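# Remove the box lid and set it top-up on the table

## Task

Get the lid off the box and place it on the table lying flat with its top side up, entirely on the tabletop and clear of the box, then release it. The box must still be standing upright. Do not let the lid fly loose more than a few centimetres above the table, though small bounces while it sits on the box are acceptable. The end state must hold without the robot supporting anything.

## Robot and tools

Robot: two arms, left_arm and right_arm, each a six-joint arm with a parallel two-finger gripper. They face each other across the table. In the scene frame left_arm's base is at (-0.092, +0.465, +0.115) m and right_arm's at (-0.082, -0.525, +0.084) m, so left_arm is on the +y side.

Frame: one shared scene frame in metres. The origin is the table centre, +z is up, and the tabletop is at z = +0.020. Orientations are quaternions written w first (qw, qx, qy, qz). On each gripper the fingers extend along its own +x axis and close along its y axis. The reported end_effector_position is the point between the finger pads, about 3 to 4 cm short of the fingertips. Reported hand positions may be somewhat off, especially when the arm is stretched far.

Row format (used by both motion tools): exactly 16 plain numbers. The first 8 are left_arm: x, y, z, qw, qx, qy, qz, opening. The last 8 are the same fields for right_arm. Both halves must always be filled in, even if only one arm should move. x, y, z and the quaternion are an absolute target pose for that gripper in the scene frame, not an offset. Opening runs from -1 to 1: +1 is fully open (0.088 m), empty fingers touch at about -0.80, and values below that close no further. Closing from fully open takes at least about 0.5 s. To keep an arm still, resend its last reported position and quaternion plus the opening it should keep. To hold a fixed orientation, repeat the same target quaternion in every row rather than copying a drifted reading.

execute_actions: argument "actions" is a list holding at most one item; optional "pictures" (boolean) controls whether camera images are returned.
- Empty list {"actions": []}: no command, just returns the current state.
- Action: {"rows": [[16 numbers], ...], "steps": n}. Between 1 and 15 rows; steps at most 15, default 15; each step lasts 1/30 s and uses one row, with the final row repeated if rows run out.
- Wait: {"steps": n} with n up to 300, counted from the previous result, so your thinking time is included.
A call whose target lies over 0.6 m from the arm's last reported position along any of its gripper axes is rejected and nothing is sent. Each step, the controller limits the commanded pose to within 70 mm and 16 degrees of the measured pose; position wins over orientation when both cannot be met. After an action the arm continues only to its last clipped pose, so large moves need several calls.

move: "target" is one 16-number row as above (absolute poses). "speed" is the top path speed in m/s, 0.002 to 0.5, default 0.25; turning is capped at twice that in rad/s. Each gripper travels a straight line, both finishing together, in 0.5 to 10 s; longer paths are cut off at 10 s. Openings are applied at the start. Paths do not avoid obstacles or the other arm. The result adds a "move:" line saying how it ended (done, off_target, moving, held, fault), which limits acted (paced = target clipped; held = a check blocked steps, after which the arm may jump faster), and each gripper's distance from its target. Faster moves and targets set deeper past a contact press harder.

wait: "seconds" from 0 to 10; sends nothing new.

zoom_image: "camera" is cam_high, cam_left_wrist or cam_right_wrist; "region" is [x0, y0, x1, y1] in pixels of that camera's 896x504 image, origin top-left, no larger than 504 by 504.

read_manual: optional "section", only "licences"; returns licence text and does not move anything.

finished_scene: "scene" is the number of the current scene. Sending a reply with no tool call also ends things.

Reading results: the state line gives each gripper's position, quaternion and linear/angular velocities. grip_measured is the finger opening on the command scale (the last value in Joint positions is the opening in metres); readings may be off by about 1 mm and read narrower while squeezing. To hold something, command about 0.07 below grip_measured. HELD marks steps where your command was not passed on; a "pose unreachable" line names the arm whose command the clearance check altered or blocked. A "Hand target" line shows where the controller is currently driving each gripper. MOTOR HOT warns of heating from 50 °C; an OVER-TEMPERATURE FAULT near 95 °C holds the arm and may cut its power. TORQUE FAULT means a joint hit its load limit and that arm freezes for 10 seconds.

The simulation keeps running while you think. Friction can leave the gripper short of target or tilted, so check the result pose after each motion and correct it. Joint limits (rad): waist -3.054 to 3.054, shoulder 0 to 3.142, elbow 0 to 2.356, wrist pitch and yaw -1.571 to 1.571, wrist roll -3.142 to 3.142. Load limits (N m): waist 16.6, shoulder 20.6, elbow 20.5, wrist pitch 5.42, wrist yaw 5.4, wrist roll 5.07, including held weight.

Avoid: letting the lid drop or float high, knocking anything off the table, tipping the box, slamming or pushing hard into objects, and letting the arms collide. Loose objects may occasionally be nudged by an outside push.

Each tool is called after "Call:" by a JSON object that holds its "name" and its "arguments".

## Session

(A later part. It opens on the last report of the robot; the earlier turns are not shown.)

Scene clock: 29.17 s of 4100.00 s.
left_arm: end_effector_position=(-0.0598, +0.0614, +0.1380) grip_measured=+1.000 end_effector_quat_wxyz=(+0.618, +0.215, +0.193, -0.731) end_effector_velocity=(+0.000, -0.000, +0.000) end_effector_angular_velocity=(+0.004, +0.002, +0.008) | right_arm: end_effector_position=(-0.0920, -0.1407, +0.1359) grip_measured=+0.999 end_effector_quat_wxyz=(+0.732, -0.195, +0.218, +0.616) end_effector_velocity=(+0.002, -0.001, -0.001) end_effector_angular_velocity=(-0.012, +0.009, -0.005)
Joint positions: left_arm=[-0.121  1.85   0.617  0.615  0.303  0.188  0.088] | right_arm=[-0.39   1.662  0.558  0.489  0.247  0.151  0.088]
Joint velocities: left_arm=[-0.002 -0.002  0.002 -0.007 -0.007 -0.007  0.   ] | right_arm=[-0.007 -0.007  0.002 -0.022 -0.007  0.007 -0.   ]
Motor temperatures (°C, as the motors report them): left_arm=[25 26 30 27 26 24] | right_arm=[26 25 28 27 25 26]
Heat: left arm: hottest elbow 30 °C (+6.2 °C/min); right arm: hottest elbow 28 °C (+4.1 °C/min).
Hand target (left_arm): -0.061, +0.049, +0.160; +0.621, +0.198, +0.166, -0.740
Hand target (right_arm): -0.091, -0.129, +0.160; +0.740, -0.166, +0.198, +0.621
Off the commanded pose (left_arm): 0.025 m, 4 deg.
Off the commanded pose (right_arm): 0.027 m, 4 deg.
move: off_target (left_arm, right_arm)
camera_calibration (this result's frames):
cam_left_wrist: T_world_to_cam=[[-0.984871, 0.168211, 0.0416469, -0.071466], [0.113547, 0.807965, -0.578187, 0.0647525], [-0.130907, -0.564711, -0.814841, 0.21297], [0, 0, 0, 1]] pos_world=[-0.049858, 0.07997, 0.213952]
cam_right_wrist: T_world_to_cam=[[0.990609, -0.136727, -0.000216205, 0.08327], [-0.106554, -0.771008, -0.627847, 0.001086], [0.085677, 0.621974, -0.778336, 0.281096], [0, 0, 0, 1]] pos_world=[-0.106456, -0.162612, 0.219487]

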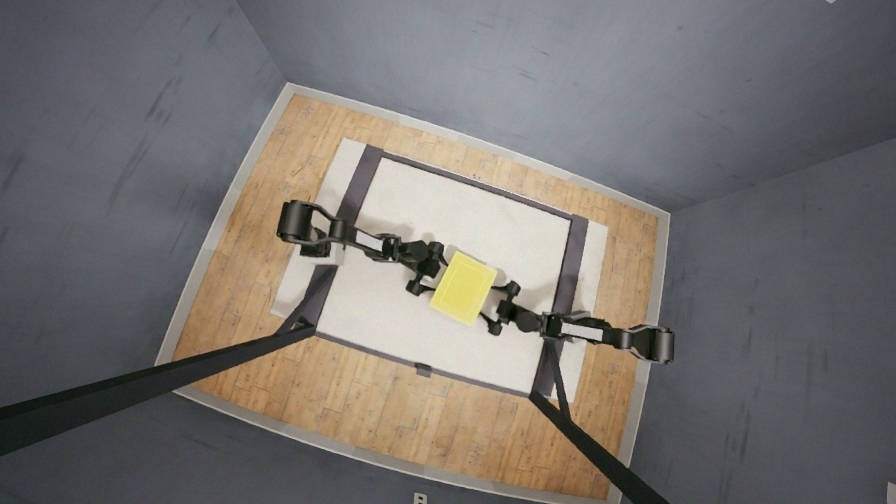

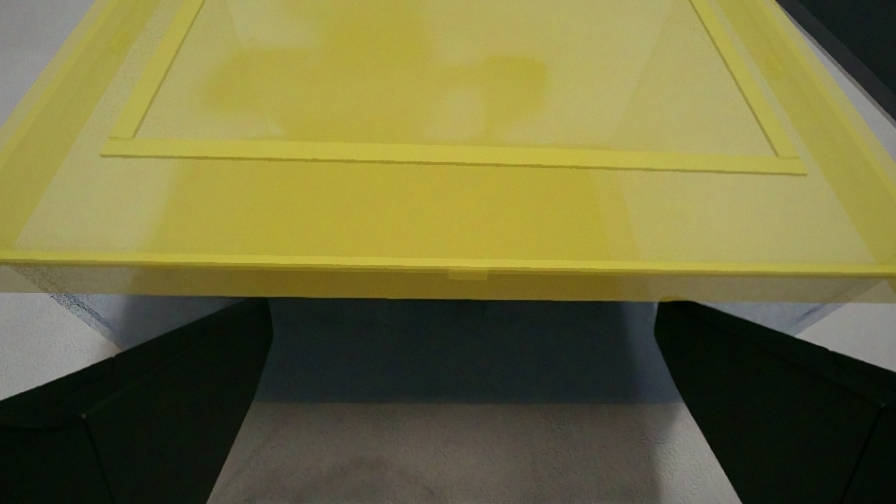

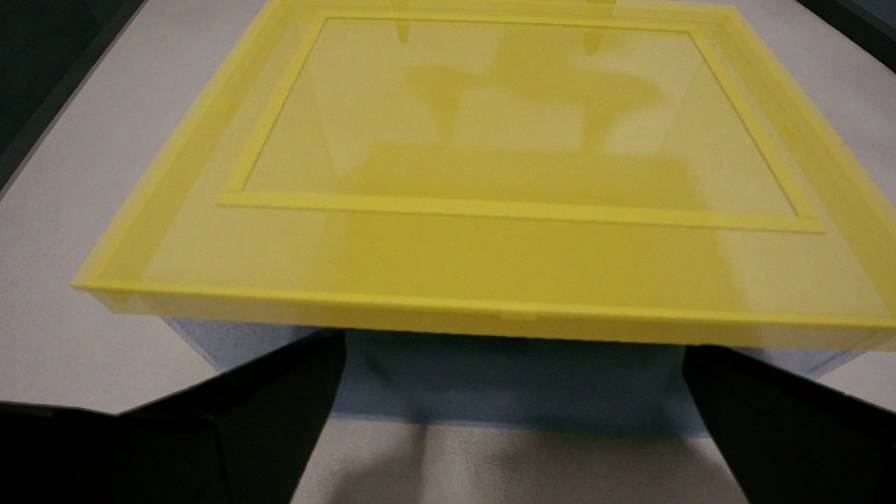

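Call:
{"name": "move", "arguments": {"target": [-0.06,0.055,0.175,0.621,0.198,0.166,-0.74,1,-0.092,-0.135,0.175,0.74,-0.166,0.198,0.621,1], "speed": 0.01}}

Call:
{"name": "zoom_image", "arguments": {"camera": "cam_high", "region": [390, 220, 540, 350]}}

Scene clock: 34.13 s of 4100.00 s.
left_arm: end_effector_position=(-0.0599, +0.0633, +0.1609) grip_measured=+1.000 end_effector_quat_wxyz=(+0.619, +0.209, +0.184, -0.734) end_effector_velocity=(+0.004, +0.001, -0.002) end_effector_angular_velocity=(+0.015, +0.020, +0.040) | right_arm: end_effector_position=(-0.0912, -0.1459, +0.1542) grip_measured=+0.999 end_effector_quat_wxyz=(+0.734, -0.192, +0.216, +0.615) end_effector_velocity=(-0.002, -0.001, -0.000) end_effector_angular_velocity=(-0.003, +0.018, +0.012)
Joint positions: left_arm=[-0.118  1.761  0.618  0.548  0.31   0.19   0.088] | right_arm=[-0.387  1.575  0.563  0.405  0.253  0.152  0.088]
Joint velocities: left_arm=[ 0.002 -0.002 -0.002 -0.007 -0.022 -0.037  0.   ] | right_arm=[-0.002 -0.007 -0.002 -0.007 -0.022  0.007 -0.   ]
Motor temperatures (°C, as the motors report them): left_arm=[25 28 31 28 26 24] | right_arm=[26 26 29 28 25 26]
Heat: left arm: hottest elbow 31 °C (+7.0 °C/min); right arm: hottest elbow 29 °C (+5.3 °C/min).
Hand target (left_arm): -0.060, +0.055, +0.175; +0.621, +0.198, +0.166, -0.740
Hand target (right_arm): -0.092, -0.135, +0.175; +0.740, -0.166, +0.198, +0.621
Off the commanded pose (left_arm): 0.016 m, 2 deg.
Off the commanded pose (right_arm): 0.024 m, 4 deg.
move: off_target (left_arm, right_arm)
camera_calibration (this result's frames):
cam_left_wrist: T_world_to_cam=[[-0.984361, 0.172499, 0.0357348, -0.0721422], [0.117392, 0.793578, -0.597037, 0.0806562], [-0.131347, -0.583505, -0.801417, 0.231659], [0, 0, 0, 1]] pos_world=[-0.0500547, 0.0836118, 0.236388]
cam_right_wrist: T_world_to_cam=[[0.990042, -0.14077, -0.0000825933, 0.0811993], [-0.108905, -0.765564, -0.634075, 0.0101965], [0.0891957, 0.62777, -0.773272, 0.298869], [0, 0, 0, 1]] pos_world=[-0.105938, -0.168385, 0.237579]

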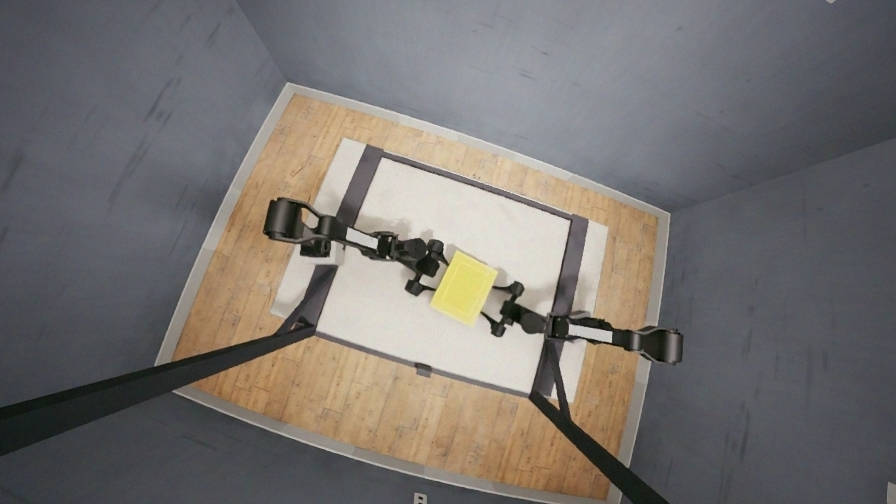

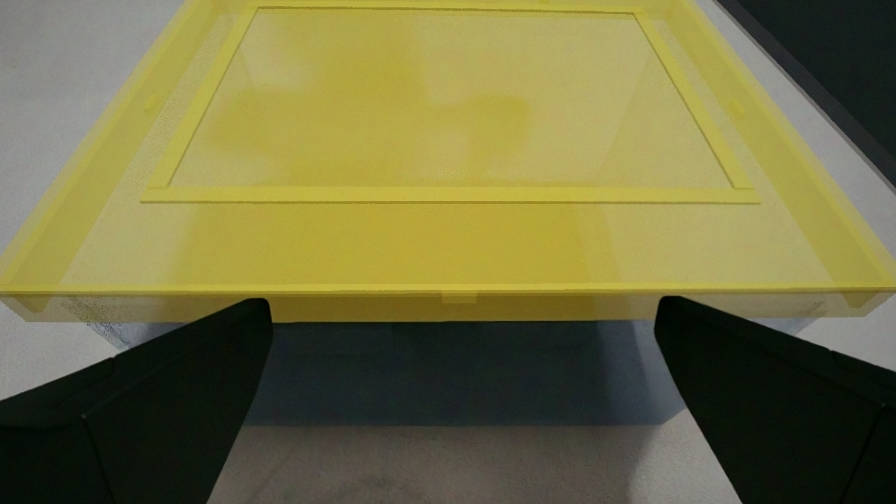

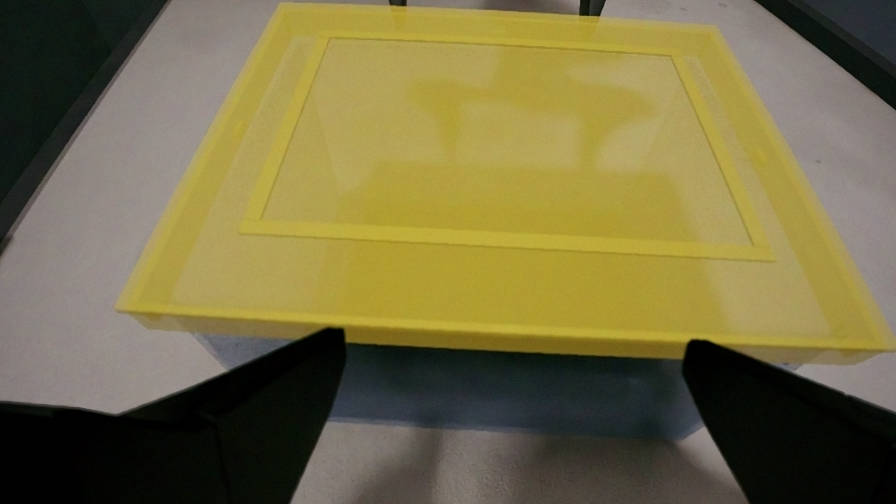

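Region (390, 220, 540, 350) of cam_high's 896x504 image, scaled by 3.360, with more detail than that image has; it fills the top 437 rows of this view, and the rest is white.

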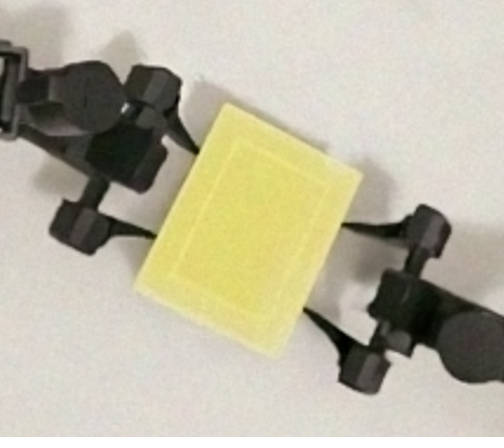

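Call:
{"name": "move", "arguments": {"target": [-0.062,0.044,0.19,0.621,0.198,0.166,-0.74,1,-0.09,-0.124,0.19,0.74,-0.166,0.198,0.621,1], "speed": 0.01}}

Scene clock: 39.03 s of 4100.00 s.
left_arm: end_effector_position=(-0.0598, +0.0615, +0.1657) grip_measured=+1.000 end_effector_quat_wxyz=(+0.617, +0.218, +0.197, -0.731) end_effector_velocity=(+0.001, +0.007, -0.010) end_effector_angular_velocity=(+0.051, +0.014, +0.028) | right_arm: end_effector_position=(-0.0909, -0.1438, +0.1583) grip_measured=+0.999 end_effector_quat_wxyz=(+0.730, -0.205, +0.226, +0.611) end_effector_velocity=(-0.000, +0.000, +0.002) end_effector_angular_velocity=(+0.001, -0.001, +0.008)
Joint positions: left_arm=[-0.122  1.739  0.655  0.456  0.302  0.19   0.088] | right_arm=[-0.391  1.563  0.607  0.315  0.247  0.152  0.088]
Joint velocities: left_arm=[-0.002  0.002 -0.007 -0.037 -0.022 -0.022  0.   ] | right_arm=[-0.002 -0.007  0.002 -0.007 -0.007 -0.007 -0.   ]
Motor temperatures (°C, as the motors report them): left_arm=[25 28 31 29 26 24] | right_arm=[26 27 30 29 25 26]
Heat: left arm: hottest elbow 31 °C (+6.1 °C/min); right arm: hottest elbow 30 °C (+6.1 °C/min).
Hand target (left_arm): -0.062, +0.045, +0.190; +0.621, +0.198, +0.166, -0.740
Hand target (right_arm): -0.090, -0.126, +0.190; +0.740, -0.166, +0.198, +0.621
Off the commanded pose (left_arm): 0.030 m, 4 deg.
Off the commanded pose (right_arm): 0.037 m, 6 deg.
move: off_target (left_arm, right_arm)
camera_calibration (this result's frames):
cam_left_wrist: T_world_to_cam=[[-0.984824, 0.168116, 0.043118, -0.0728574], [0.113843, 0.813255, -0.570663, 0.0791785], [-0.131004, -0.557094, -0.820051, 0.235946], [0, 0, 0, 1]] pos_world=[-0.0498558, 0.0793004, 0.241814]
cam_right_wrist: T_world_to_cam=[[0.990156, -0.139852, 0.0056904, 0.0803652], [-0.10771, -0.787292, -0.6071, 0.00715605], [0.0893843, 0.60051, -0.794605, 0.300193], [0, 0, 0, 1]] pos_world=[-0.105636, -0.163396, 0.242422]

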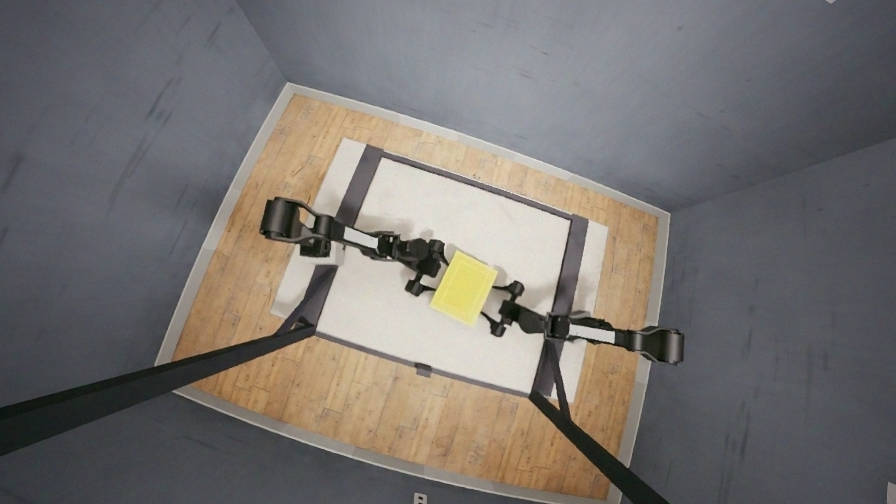

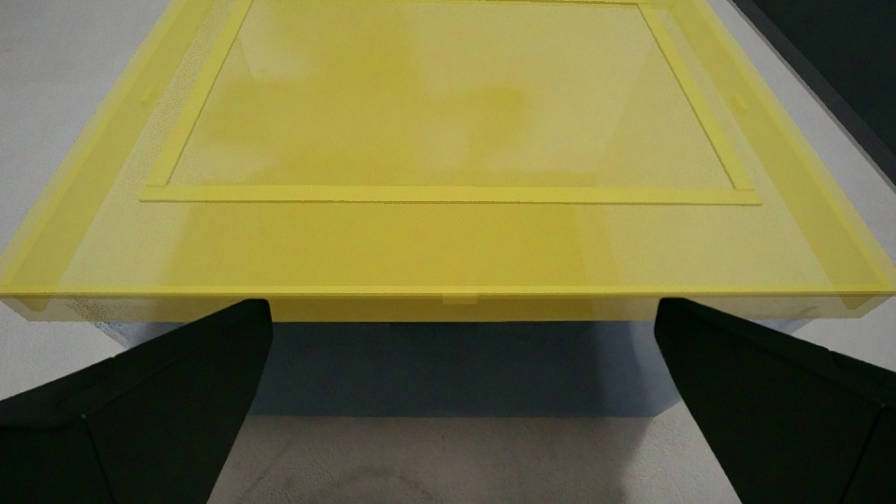

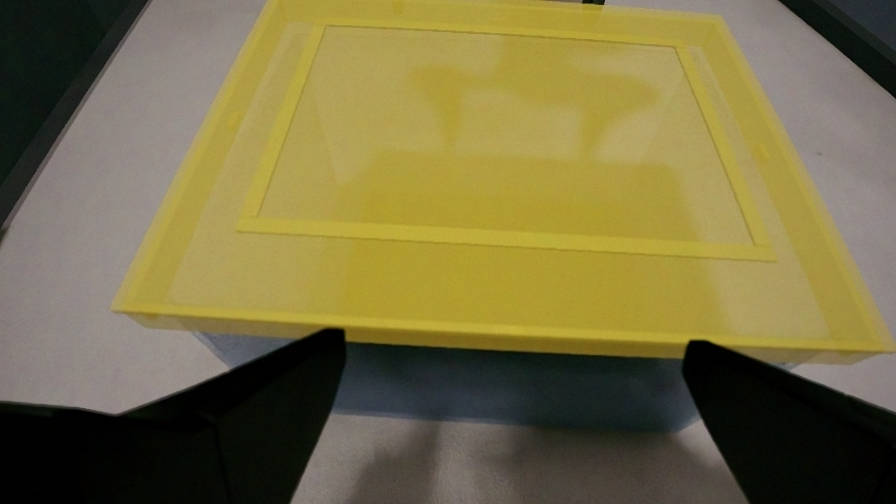

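Call:
{"name": "move", "arguments": {"target": [-0.062,0.042,0.215,0.621,0.198,0.166,-0.74,1,-0.09,-0.122,0.21,0.74,-0.166,0.198,0.621,1], "speed": 0.01}}

Scene clock: 45.40 s of 4100.00 s.
left_arm: end_effector_position=(-0.0595, +0.0609, +0.1879) grip_measured=+1.000 end_effector_quat_wxyz=(+0.616, +0.220, +0.200, -0.730) end_effector_velocity=(+0.003, -0.004, +0.003) end_effector_angular_velocity=(-0.020, -0.023, +0.011) | right_arm: end_effector_position=(-0.0909, -0.1430, +0.1743) grip_measured=+0.999 end_effector_quat_wxyz=(+0.729, -0.210, +0.229, +0.610) end_effector_velocity=(+0.002, -0.002, -0.003) end_effector_angular_velocity=(-0.013, -0.012, -0.004)
Joint positions: left_arm=[-0.122  1.664  0.698  0.33   0.3    0.189  0.088] | right_arm=[-0.392  1.517  0.654  0.21   0.247  0.152  0.088]
Joint velocities: left_arm=[-0.002  0.002  0.002  0.022 -0.022  0.007  0.   ] | right_arm=[-0.002  0.002 -0.002 -0.007  0.007 -0.007 -0.   ]
Motor temperatures (°C, as the motors report them): left_arm=[25 29 33 30 26 24] | right_arm=[26 27 31 30 25 26]
Heat: left arm: hottest elbow 33 °C (+7.9 °C/min); right arm: hottest elbow 31 °C (+6.6 °C/min).
Hand target (left_arm): -0.062, +0.044, +0.215; +0.621, +0.198, +0.166, -0.740
Hand target (right_arm): -0.090, -0.124, +0.211; +0.740, -0.166, +0.197, +0.621
Off the commanded pose (left_arm): 0.033 m, 5 deg.
Off the commanded pose (right_arm): 0.041 m, 6 deg.
move: off_target (left_arm, right_arm)
camera_calibration (this result's frames):
cam_left_wrist: T_world_to_cam=[[-0.984962, 0.166638, 0.0456164, -0.0738437], [0.112251, 0.817951, -0.564231, 0.0906531], [-0.131334, -0.550626, -0.824356, 0.254267], [0, 0, 0, 1]] pos_world=[-0.0495152, 0.0781614, 0.264124]
cam_right_wrist: T_world_to_cam=[[0.990137, -0.139845, 0.00850577, 0.0799175], [-0.10706, -0.794375, -0.597919, 0.0149983], [0.090373, 0.591111, -0.801511, 0.312342], [0, 0, 0, 1]] pos_world=[-0.105751, -0.161539, 0.258634]

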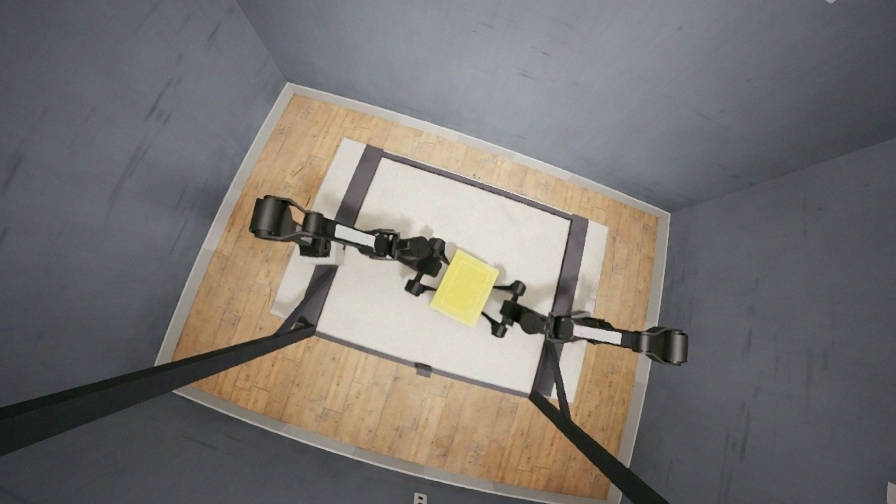

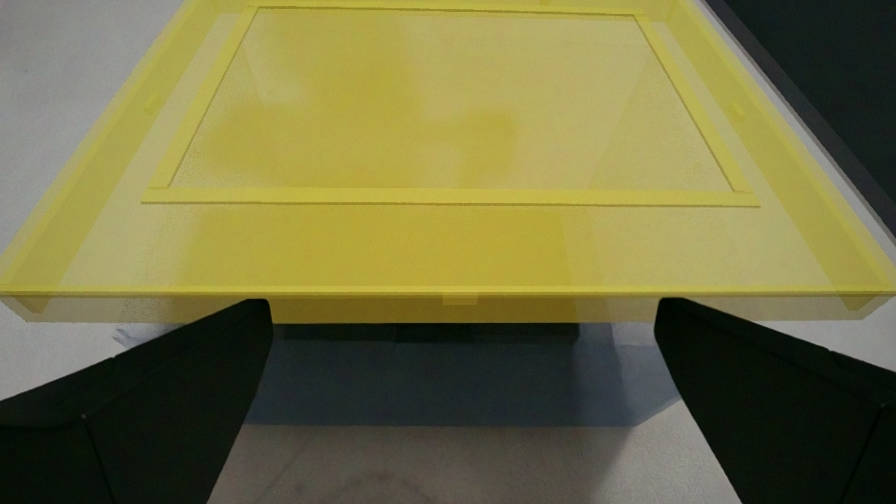

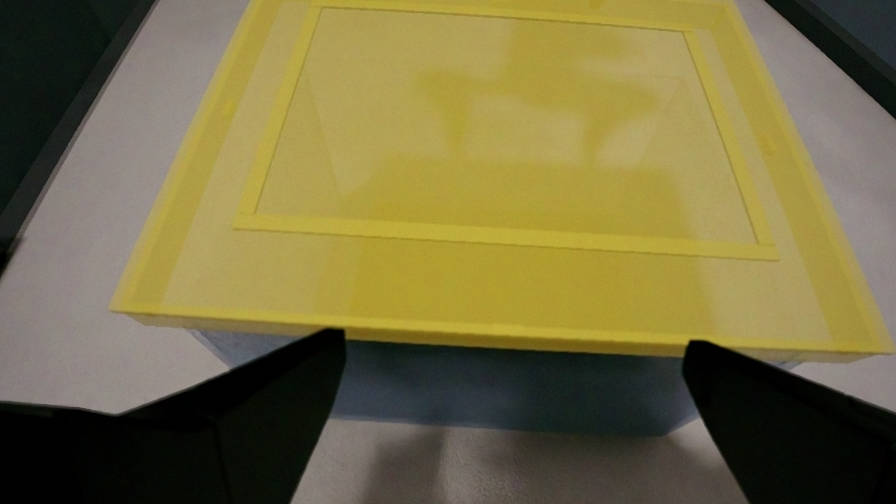

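Call:
{"name": "move", "arguments": {"target": [-0.062,0.042,0.225,0.621,0.198,0.166,-0.74,1,-0.09,-0.122,0.235,0.74,-0.166,0.198,0.621,1], "speed": 0.015}}

Scene clock: 50.60 s of 4100.00 s.
left_arm: end_effector_position=(-0.0629, +0.0678, +0.1847) grip_measured=+1.000 end_effector_quat_wxyz=(+0.607, +0.230, +0.219, -0.728) end_effector_velocity=(+0.002, -0.000, -0.000) end_effector_angular_velocity=(+0.006, -0.007, +0.019) | right_arm: end_effector_position=(-0.0924, -0.1329, +0.2186) grip_measured=+0.999 end_effector_quat_wxyz=(+0.733, -0.188, +0.211, +0.619) end_effector_velocity=(-0.000, -0.000, +0.000) end_effector_angular_velocity=(-0.002, +0.010, -0.000)
Joint positions: left_arm=[-0.126  1.647  0.701  0.263  0.304  0.189  0.088] | right_arm=[-0.392  1.445  0.746  0.107  0.244  0.144  0.088]
Joint velocities: left_arm=[-0.002 -0.002  0.002 -0.007 -0.022 -0.007  0.   ] | right_arm=[-0.002 -0.002  0.002 -0.007 -0.007  0.007 -0.   ]
Motor temperatures (°C, as the motors report them): left_arm=[25 30 34 32 26 24] | right_arm=[26 27 32 31 25 26]
Heat: left arm: hottest elbow 34 °C (+8.3 °C/min); right arm: hottest elbow 32 °C (+7.1 °C/min).
Hand target (left_arm): -0.063, +0.045, +0.226; +0.620, +0.198, +0.166, -0.741
Hand target (right_arm): -0.090, -0.123, +0.235; +0.740, -0.166, +0.198, +0.621
Off the commanded pose (left_arm): 0.048 m, 7 deg.
Off the commanded pose (right_arm): 0.020 m, 3 deg.
move: off_target (left_arm, right_arm)
camera_calibration (this result's frames):
cam_left_wrist: T_world_to_cam=[[-0.983278, 0.170629, 0.063645, -0.0816514], [0.111834, 0.84157, -0.528444, 0.0754034], [-0.14373, -0.51249, -0.846579, 0.255723], [0, 0, 0, 1]] pos_world=[-0.0519637, 0.0815301, 0.261533]
cam_right_wrist: T_world_to_cam=[[0.991093, -0.13315, -0.00229385, 0.0858206], [-0.103372, -0.758356, -0.643592, 0.0643567], [0.0839545, 0.638097, -0.765365, 0.339781], [0, 0, 0, 1]] pos_world=[-0.10693, -0.156581, 0.301673]

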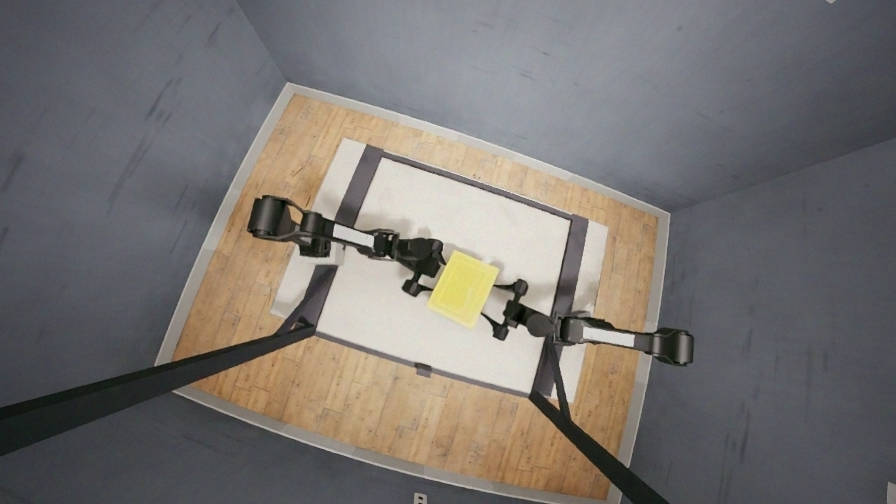

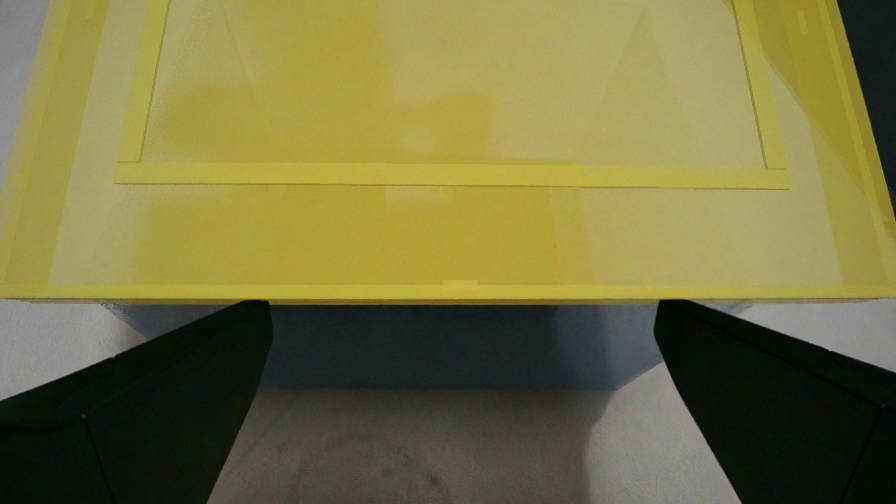

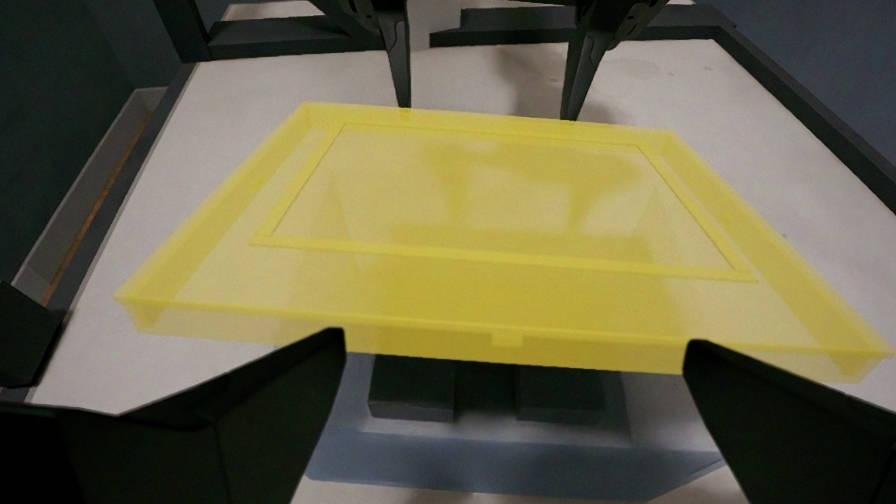

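Call:
{"name": "move", "arguments": {"target": [-0.061,0.052,0.225,0.621,0.198,0.166,-0.74,1,-0.091,-0.133,0.215,0.74,-0.166,0.198,0.621,1], "speed": 0.015}}

Scene clock: 55.73 s of 4100.00 s.
left_arm: end_effector_position=(-0.0604, +0.0663, +0.2000) grip_measured=+1.000 end_effector_quat_wxyz=(+0.615, +0.217, +0.201, -0.731) end_effector_velocity=(-0.000, +0.001, +0.000) end_effector_angular_velocity=(+0.007, +0.014, +0.016) | right_arm: end_effector_position=(-0.0914, -0.1412, +0.2036) grip_measured=+0.999 end_effector_quat_wxyz=(+0.735, -0.187, +0.208, +0.618) end_effector_velocity=(+0.000, -0.001, -0.002) end_effector_angular_velocity=(-0.009, -0.003, +0.008)
Joint positions: left_arm=[-0.119  1.609  0.698  0.277  0.308  0.186  0.088] | right_arm=[-0.389  1.445  0.674  0.183  0.253  0.144  0.088]
Joint velocities: left_arm=[-0.002 -0.007 -0.002 -0.007 -0.007 -0.022  0.   ] | right_arm=[-0.002 -0.002 -0.002 -0.007 -0.007 -0.007 -0.   ]
Motor temperatures (°C, as the motors report them): left_arm=[25 31 34 34 26 24] | right_arm=[26 27 32 32 25 26]
Heat: left arm: hottest elbow 34 °C (+7.5 °C/min); right arm: hottest elbow 32 °C (+6.5 °C/min).
Hand target (left_arm): -0.061, +0.053, +0.225; +0.621, +0.198, +0.166, -0.740
Hand target (right_arm): -0.091, -0.134, +0.215; +0.740, -0.166, +0.198, +0.621
Off the commanded pose (left_arm): 0.029 m, 5 deg.
Off the commanded pose (right_arm): 0.014 m, 3 deg.
move: off_target (left_arm, right_arm)
camera_calibration (this result's frames):
cam_left_wrist: T_world_to_cam=[[-0.984416, 0.168091, 0.0516855, -0.0774758], [0.109659, 0.816504, -0.56683, 0.0936372], [-0.13748, -0.552328, -0.822212, 0.266392], [0, 0, 0, 1]] pos_world=[-0.0499129, 0.0837035, 0.276111]
cam_right_wrist: T_world_to_cam=[[0.990531, -0.137282, 0.00147533, 0.0822881], [-0.103617, -0.754593, -0.64796, 0.0500041], [0.0900666, 0.641672, -0.761673, 0.333839], [0, 0, 0, 1]] pos_world=[-0.106395, -0.165185, 0.286555]

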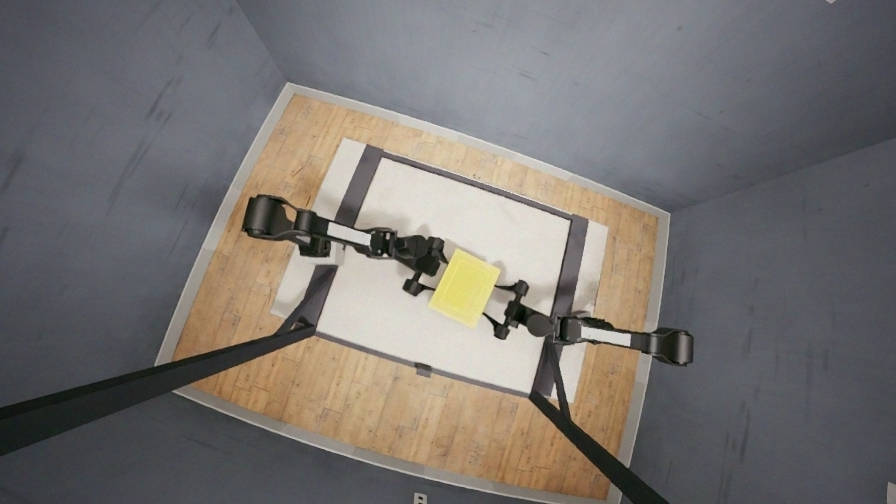

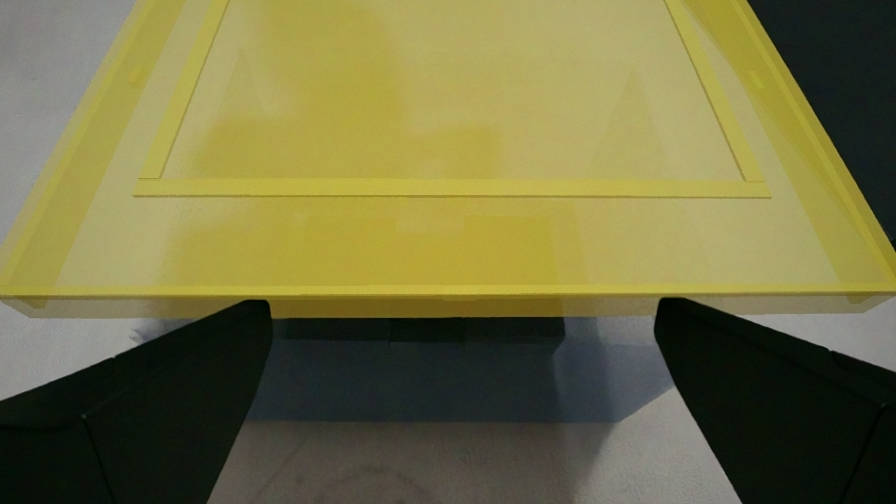

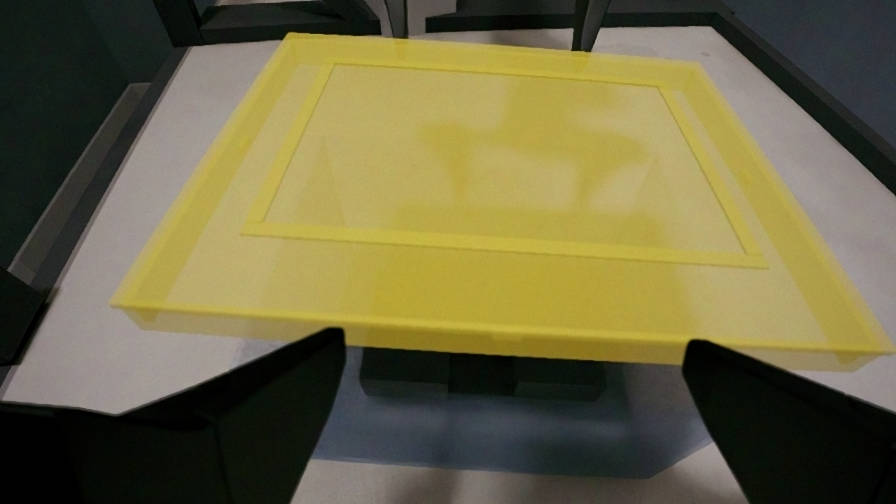

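Call:
{"name": "move", "arguments": {"target": [-0.001,0.05,0.225,0.621,0.198,0.166,-0.74,1,-0.031,-0.133,0.21,0.74,-0.166,0.198,0.621,1], "speed": 0.03}}

Call:
{"name": "move", "arguments": {"target": [0.069,0.05,0.225,0.621,0.198,0.166,-0.74,1,0.039,-0.133,0.21,0.74,-0.166,0.198,0.621,1], "speed": 0.03}}

Scene clock: 59.57 s of 4100.00 s.
left_arm: end_effector_position=(-0.0014, +0.0623, +0.2127) grip_measured=+1.000 end_effector_quat_wxyz=(+0.621, +0.200, +0.191, -0.734) end_effector_velocity=(+0.003, -0.001, +0.003) end_effector_angular_velocity=(-0.009, -0.003, +0.012) | right_arm: end_effector_position=(-0.0323, -0.1443, +0.1930) grip_measured=+0.999 end_effector_quat_wxyz=(+0.735, -0.189, +0.218, +0.613) end_effector_velocity=(+0.004, -0.000, -0.001) end_effector_angular_velocity=(+0.002, -0.002, -0.002)
Joint positions: left_arm=[0.075 1.652 0.783 0.23  0.471 0.288 0.088] | right_arm=[-0.615  1.457  0.646  0.225  0.067  0.031  0.088]
Joint velocities: left_arm=[ 0.002 -0.002  0.002  0.007 -0.007 -0.007  0.   ] | right_arm=[-0.012  0.002 -0.002  0.007 -0.007 -0.007 -0.   ]
Motor temperatures (°C, as the motors report them): left_arm=[25 31 35 34 26 25] | right_arm=[26 27 32 33 25 26]
Heat: left arm: hottest elbow 35 °C (+8.1 °C/min); right arm: hottest wrist pitch 33 °C (+7.1 °C/min).
Hand target (left_arm): -0.002, +0.050, +0.225; +0.621, +0.198, +0.166, -0.740
Hand target (right_arm): -0.031, -0.134, +0.210; +0.740, -0.166, +0.198, +0.621
Off the commanded pose (left_arm): 0.017 m, 3 deg.
Off the commanded pose (right_arm): 0.020 m, 4 deg.
move: off_target (left_arm, right_arm)
camera_calibration (this result's frames):
cam_left_wrist: T_world_to_cam=[[-0.985026, 0.16326, 0.0554139, -0.0198765], [0.0979714, 0.794517, -0.599286, 0.105898], [-0.141867, -0.584883, -0.798615, 0.279772], [0, 0, 0, 1]] pos_world=[0.00973659, 0.0827415, 0.287995]
cam_right_wrist: T_world_to_cam=[[0.989162, -0.14673, -0.0053489, 0.0231881], [-0.116825, -0.764451, -0.634008, 0.0423522], [0.0889389, 0.627762, -0.773308, 0.322612], [0, 0, 0, 1]] pos_world=[-0.0466818, -0.166745, 0.276454]

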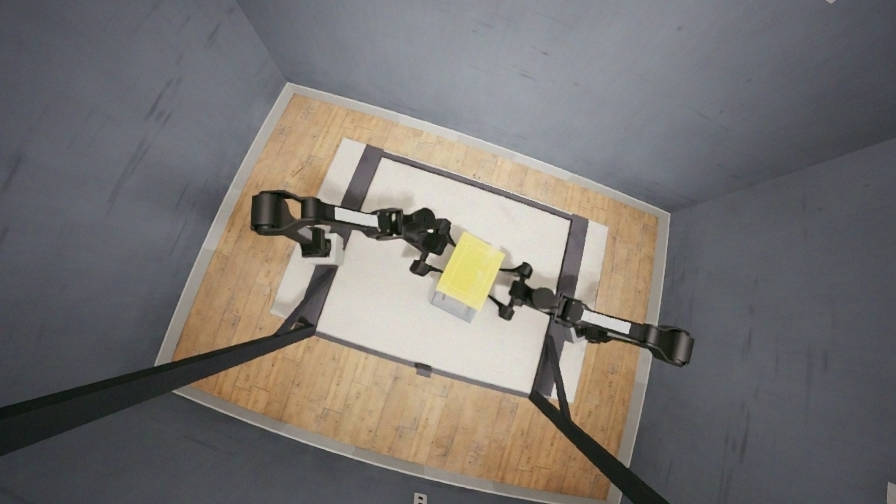

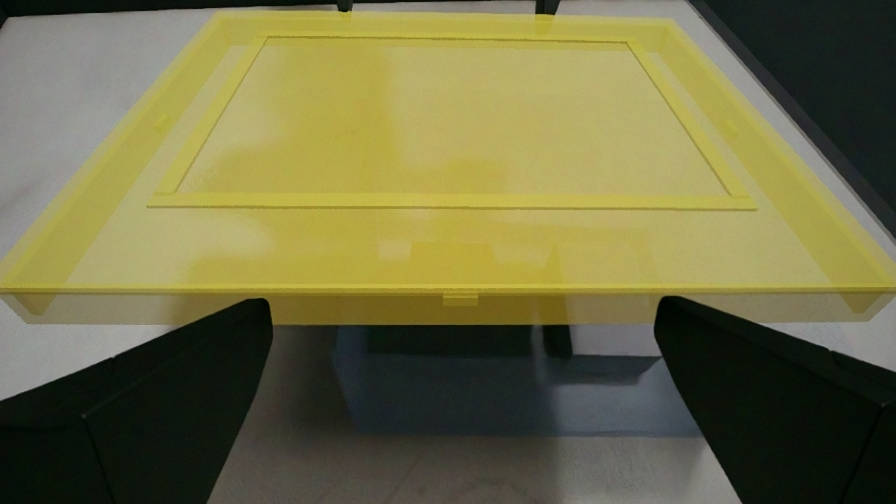

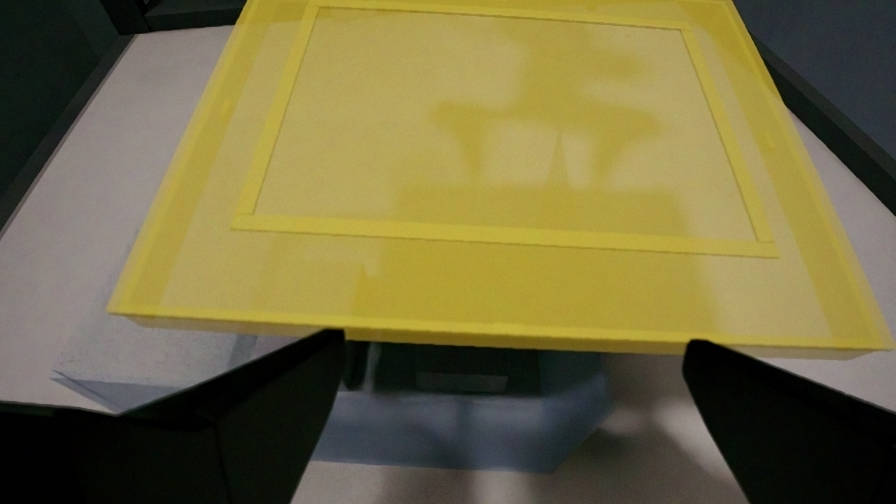

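Scene clock: 62.37 s of 4100.00 s.
left_arm: end_effector_position=(+0.0687, +0.0574, +0.2210) grip_measured=+1.000 end_effector_quat_wxyz=(+0.623, +0.196, +0.178, -0.736) end_effector_velocity=(+0.003, -0.000, -0.002) end_effector_angular_velocity=(+0.010, +0.006, +0.012) | right_arm: end_effector_position=(+0.0364, -0.1483, +0.1876) grip_measured=+0.999 end_effector_quat_wxyz=(+0.735, -0.185, +0.227, +0.611) end_effector_velocity=(+0.003, -0.001, -0.001) end_effector_angular_velocity=(-0.004, +0.008, +0.005)
Joint positions: left_arm=[0.266 1.764 0.951 0.131 0.628 0.424 0.088] | right_arm=[-0.872  1.52   0.686  0.232 -0.149 -0.094  0.088]
Joint velocities: left_arm=[ 0.002  0.007  0.007 -0.007 -0.007 -0.007  0.   ] | right_arm=[-0.017  0.002  0.002 -0.007 -0.022 -0.007  0.   ]
Motor temperatures (°C, as the motors report them): left_arm=[25 31 35 34 26 25] | right_arm=[26 27 33 34 25 26]
Heat: left arm: hottest elbow 35 °C (+7.1 °C/min); right arm: hottest wrist pitch 34 °C (+8.1 °C/min).
Hand target (left_arm): +0.069, +0.050, +0.225; +0.621, +0.198, +0.167, -0.740
Hand target (right_arm): +0.038, -0.135, +0.210; +0.740, -0.166, +0.198, +0.621
Off the commanded pose (left_arm): 0.008 m, 1 deg.
Off the commanded pose (right_arm): 0.027 m, 4 deg.
move: off_target (right_arm)
camera_calibration (this result's frames):
cam_left_wrist: T_world_to_cam=[[-0.984786, 0.168601, 0.0420752, 0.0522128], [0.106712, 0.77785, -0.619324, 0.112705], [-0.137147, -0.605412, -0.784007, 0.291117], [0, 0, 0, 1]] pos_world=[0.0793172, 0.0797747, 0.295842]
cam_right_wrist: T_world_to_cam=[[0.987472, -0.156071, -0.0232668, -0.04329], [-0.135992, -0.766937, -0.627148, 0.0429574], [0.0800354, 0.622455, -0.778553, 0.315361], [0, 0, 0, 1]] pos_world=[0.0233494, -0.170109, 0.271458]

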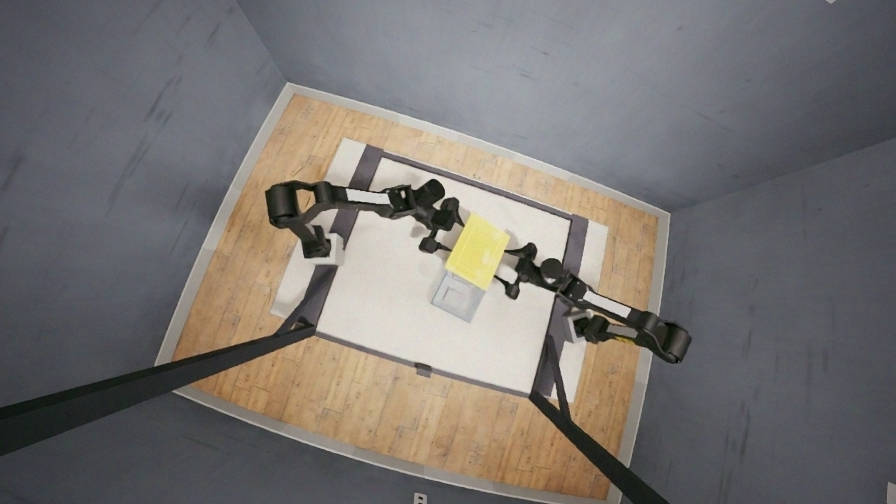

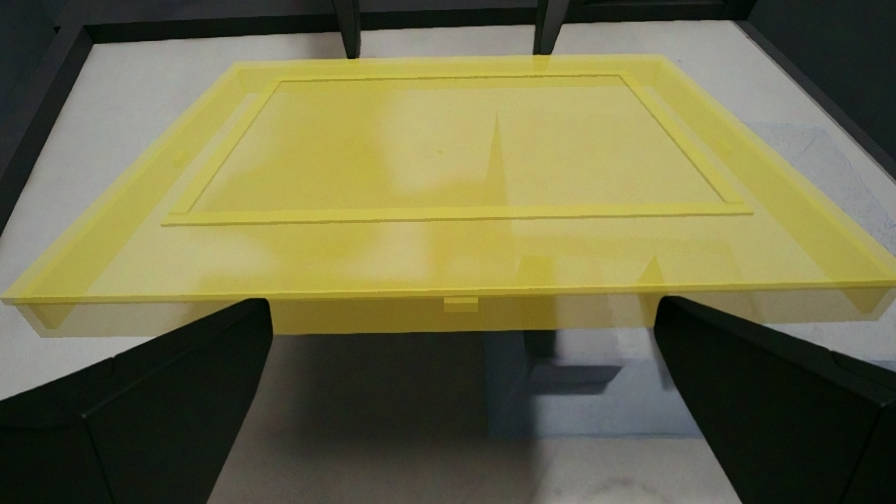

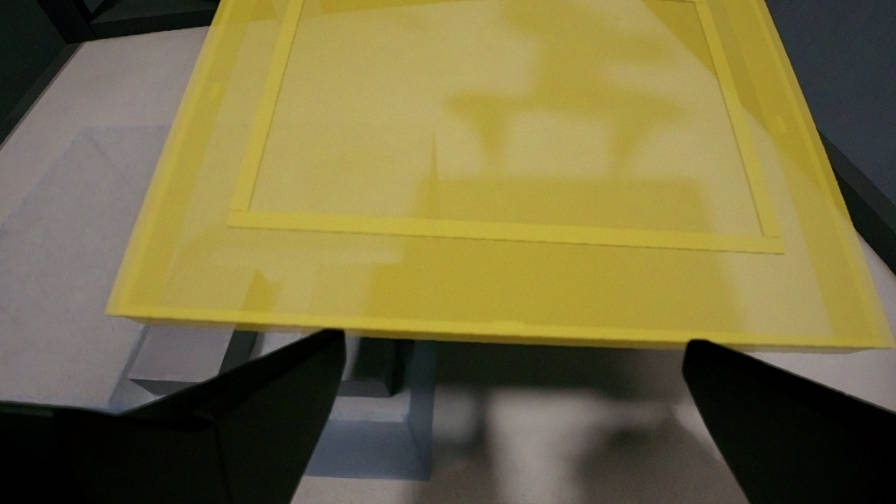

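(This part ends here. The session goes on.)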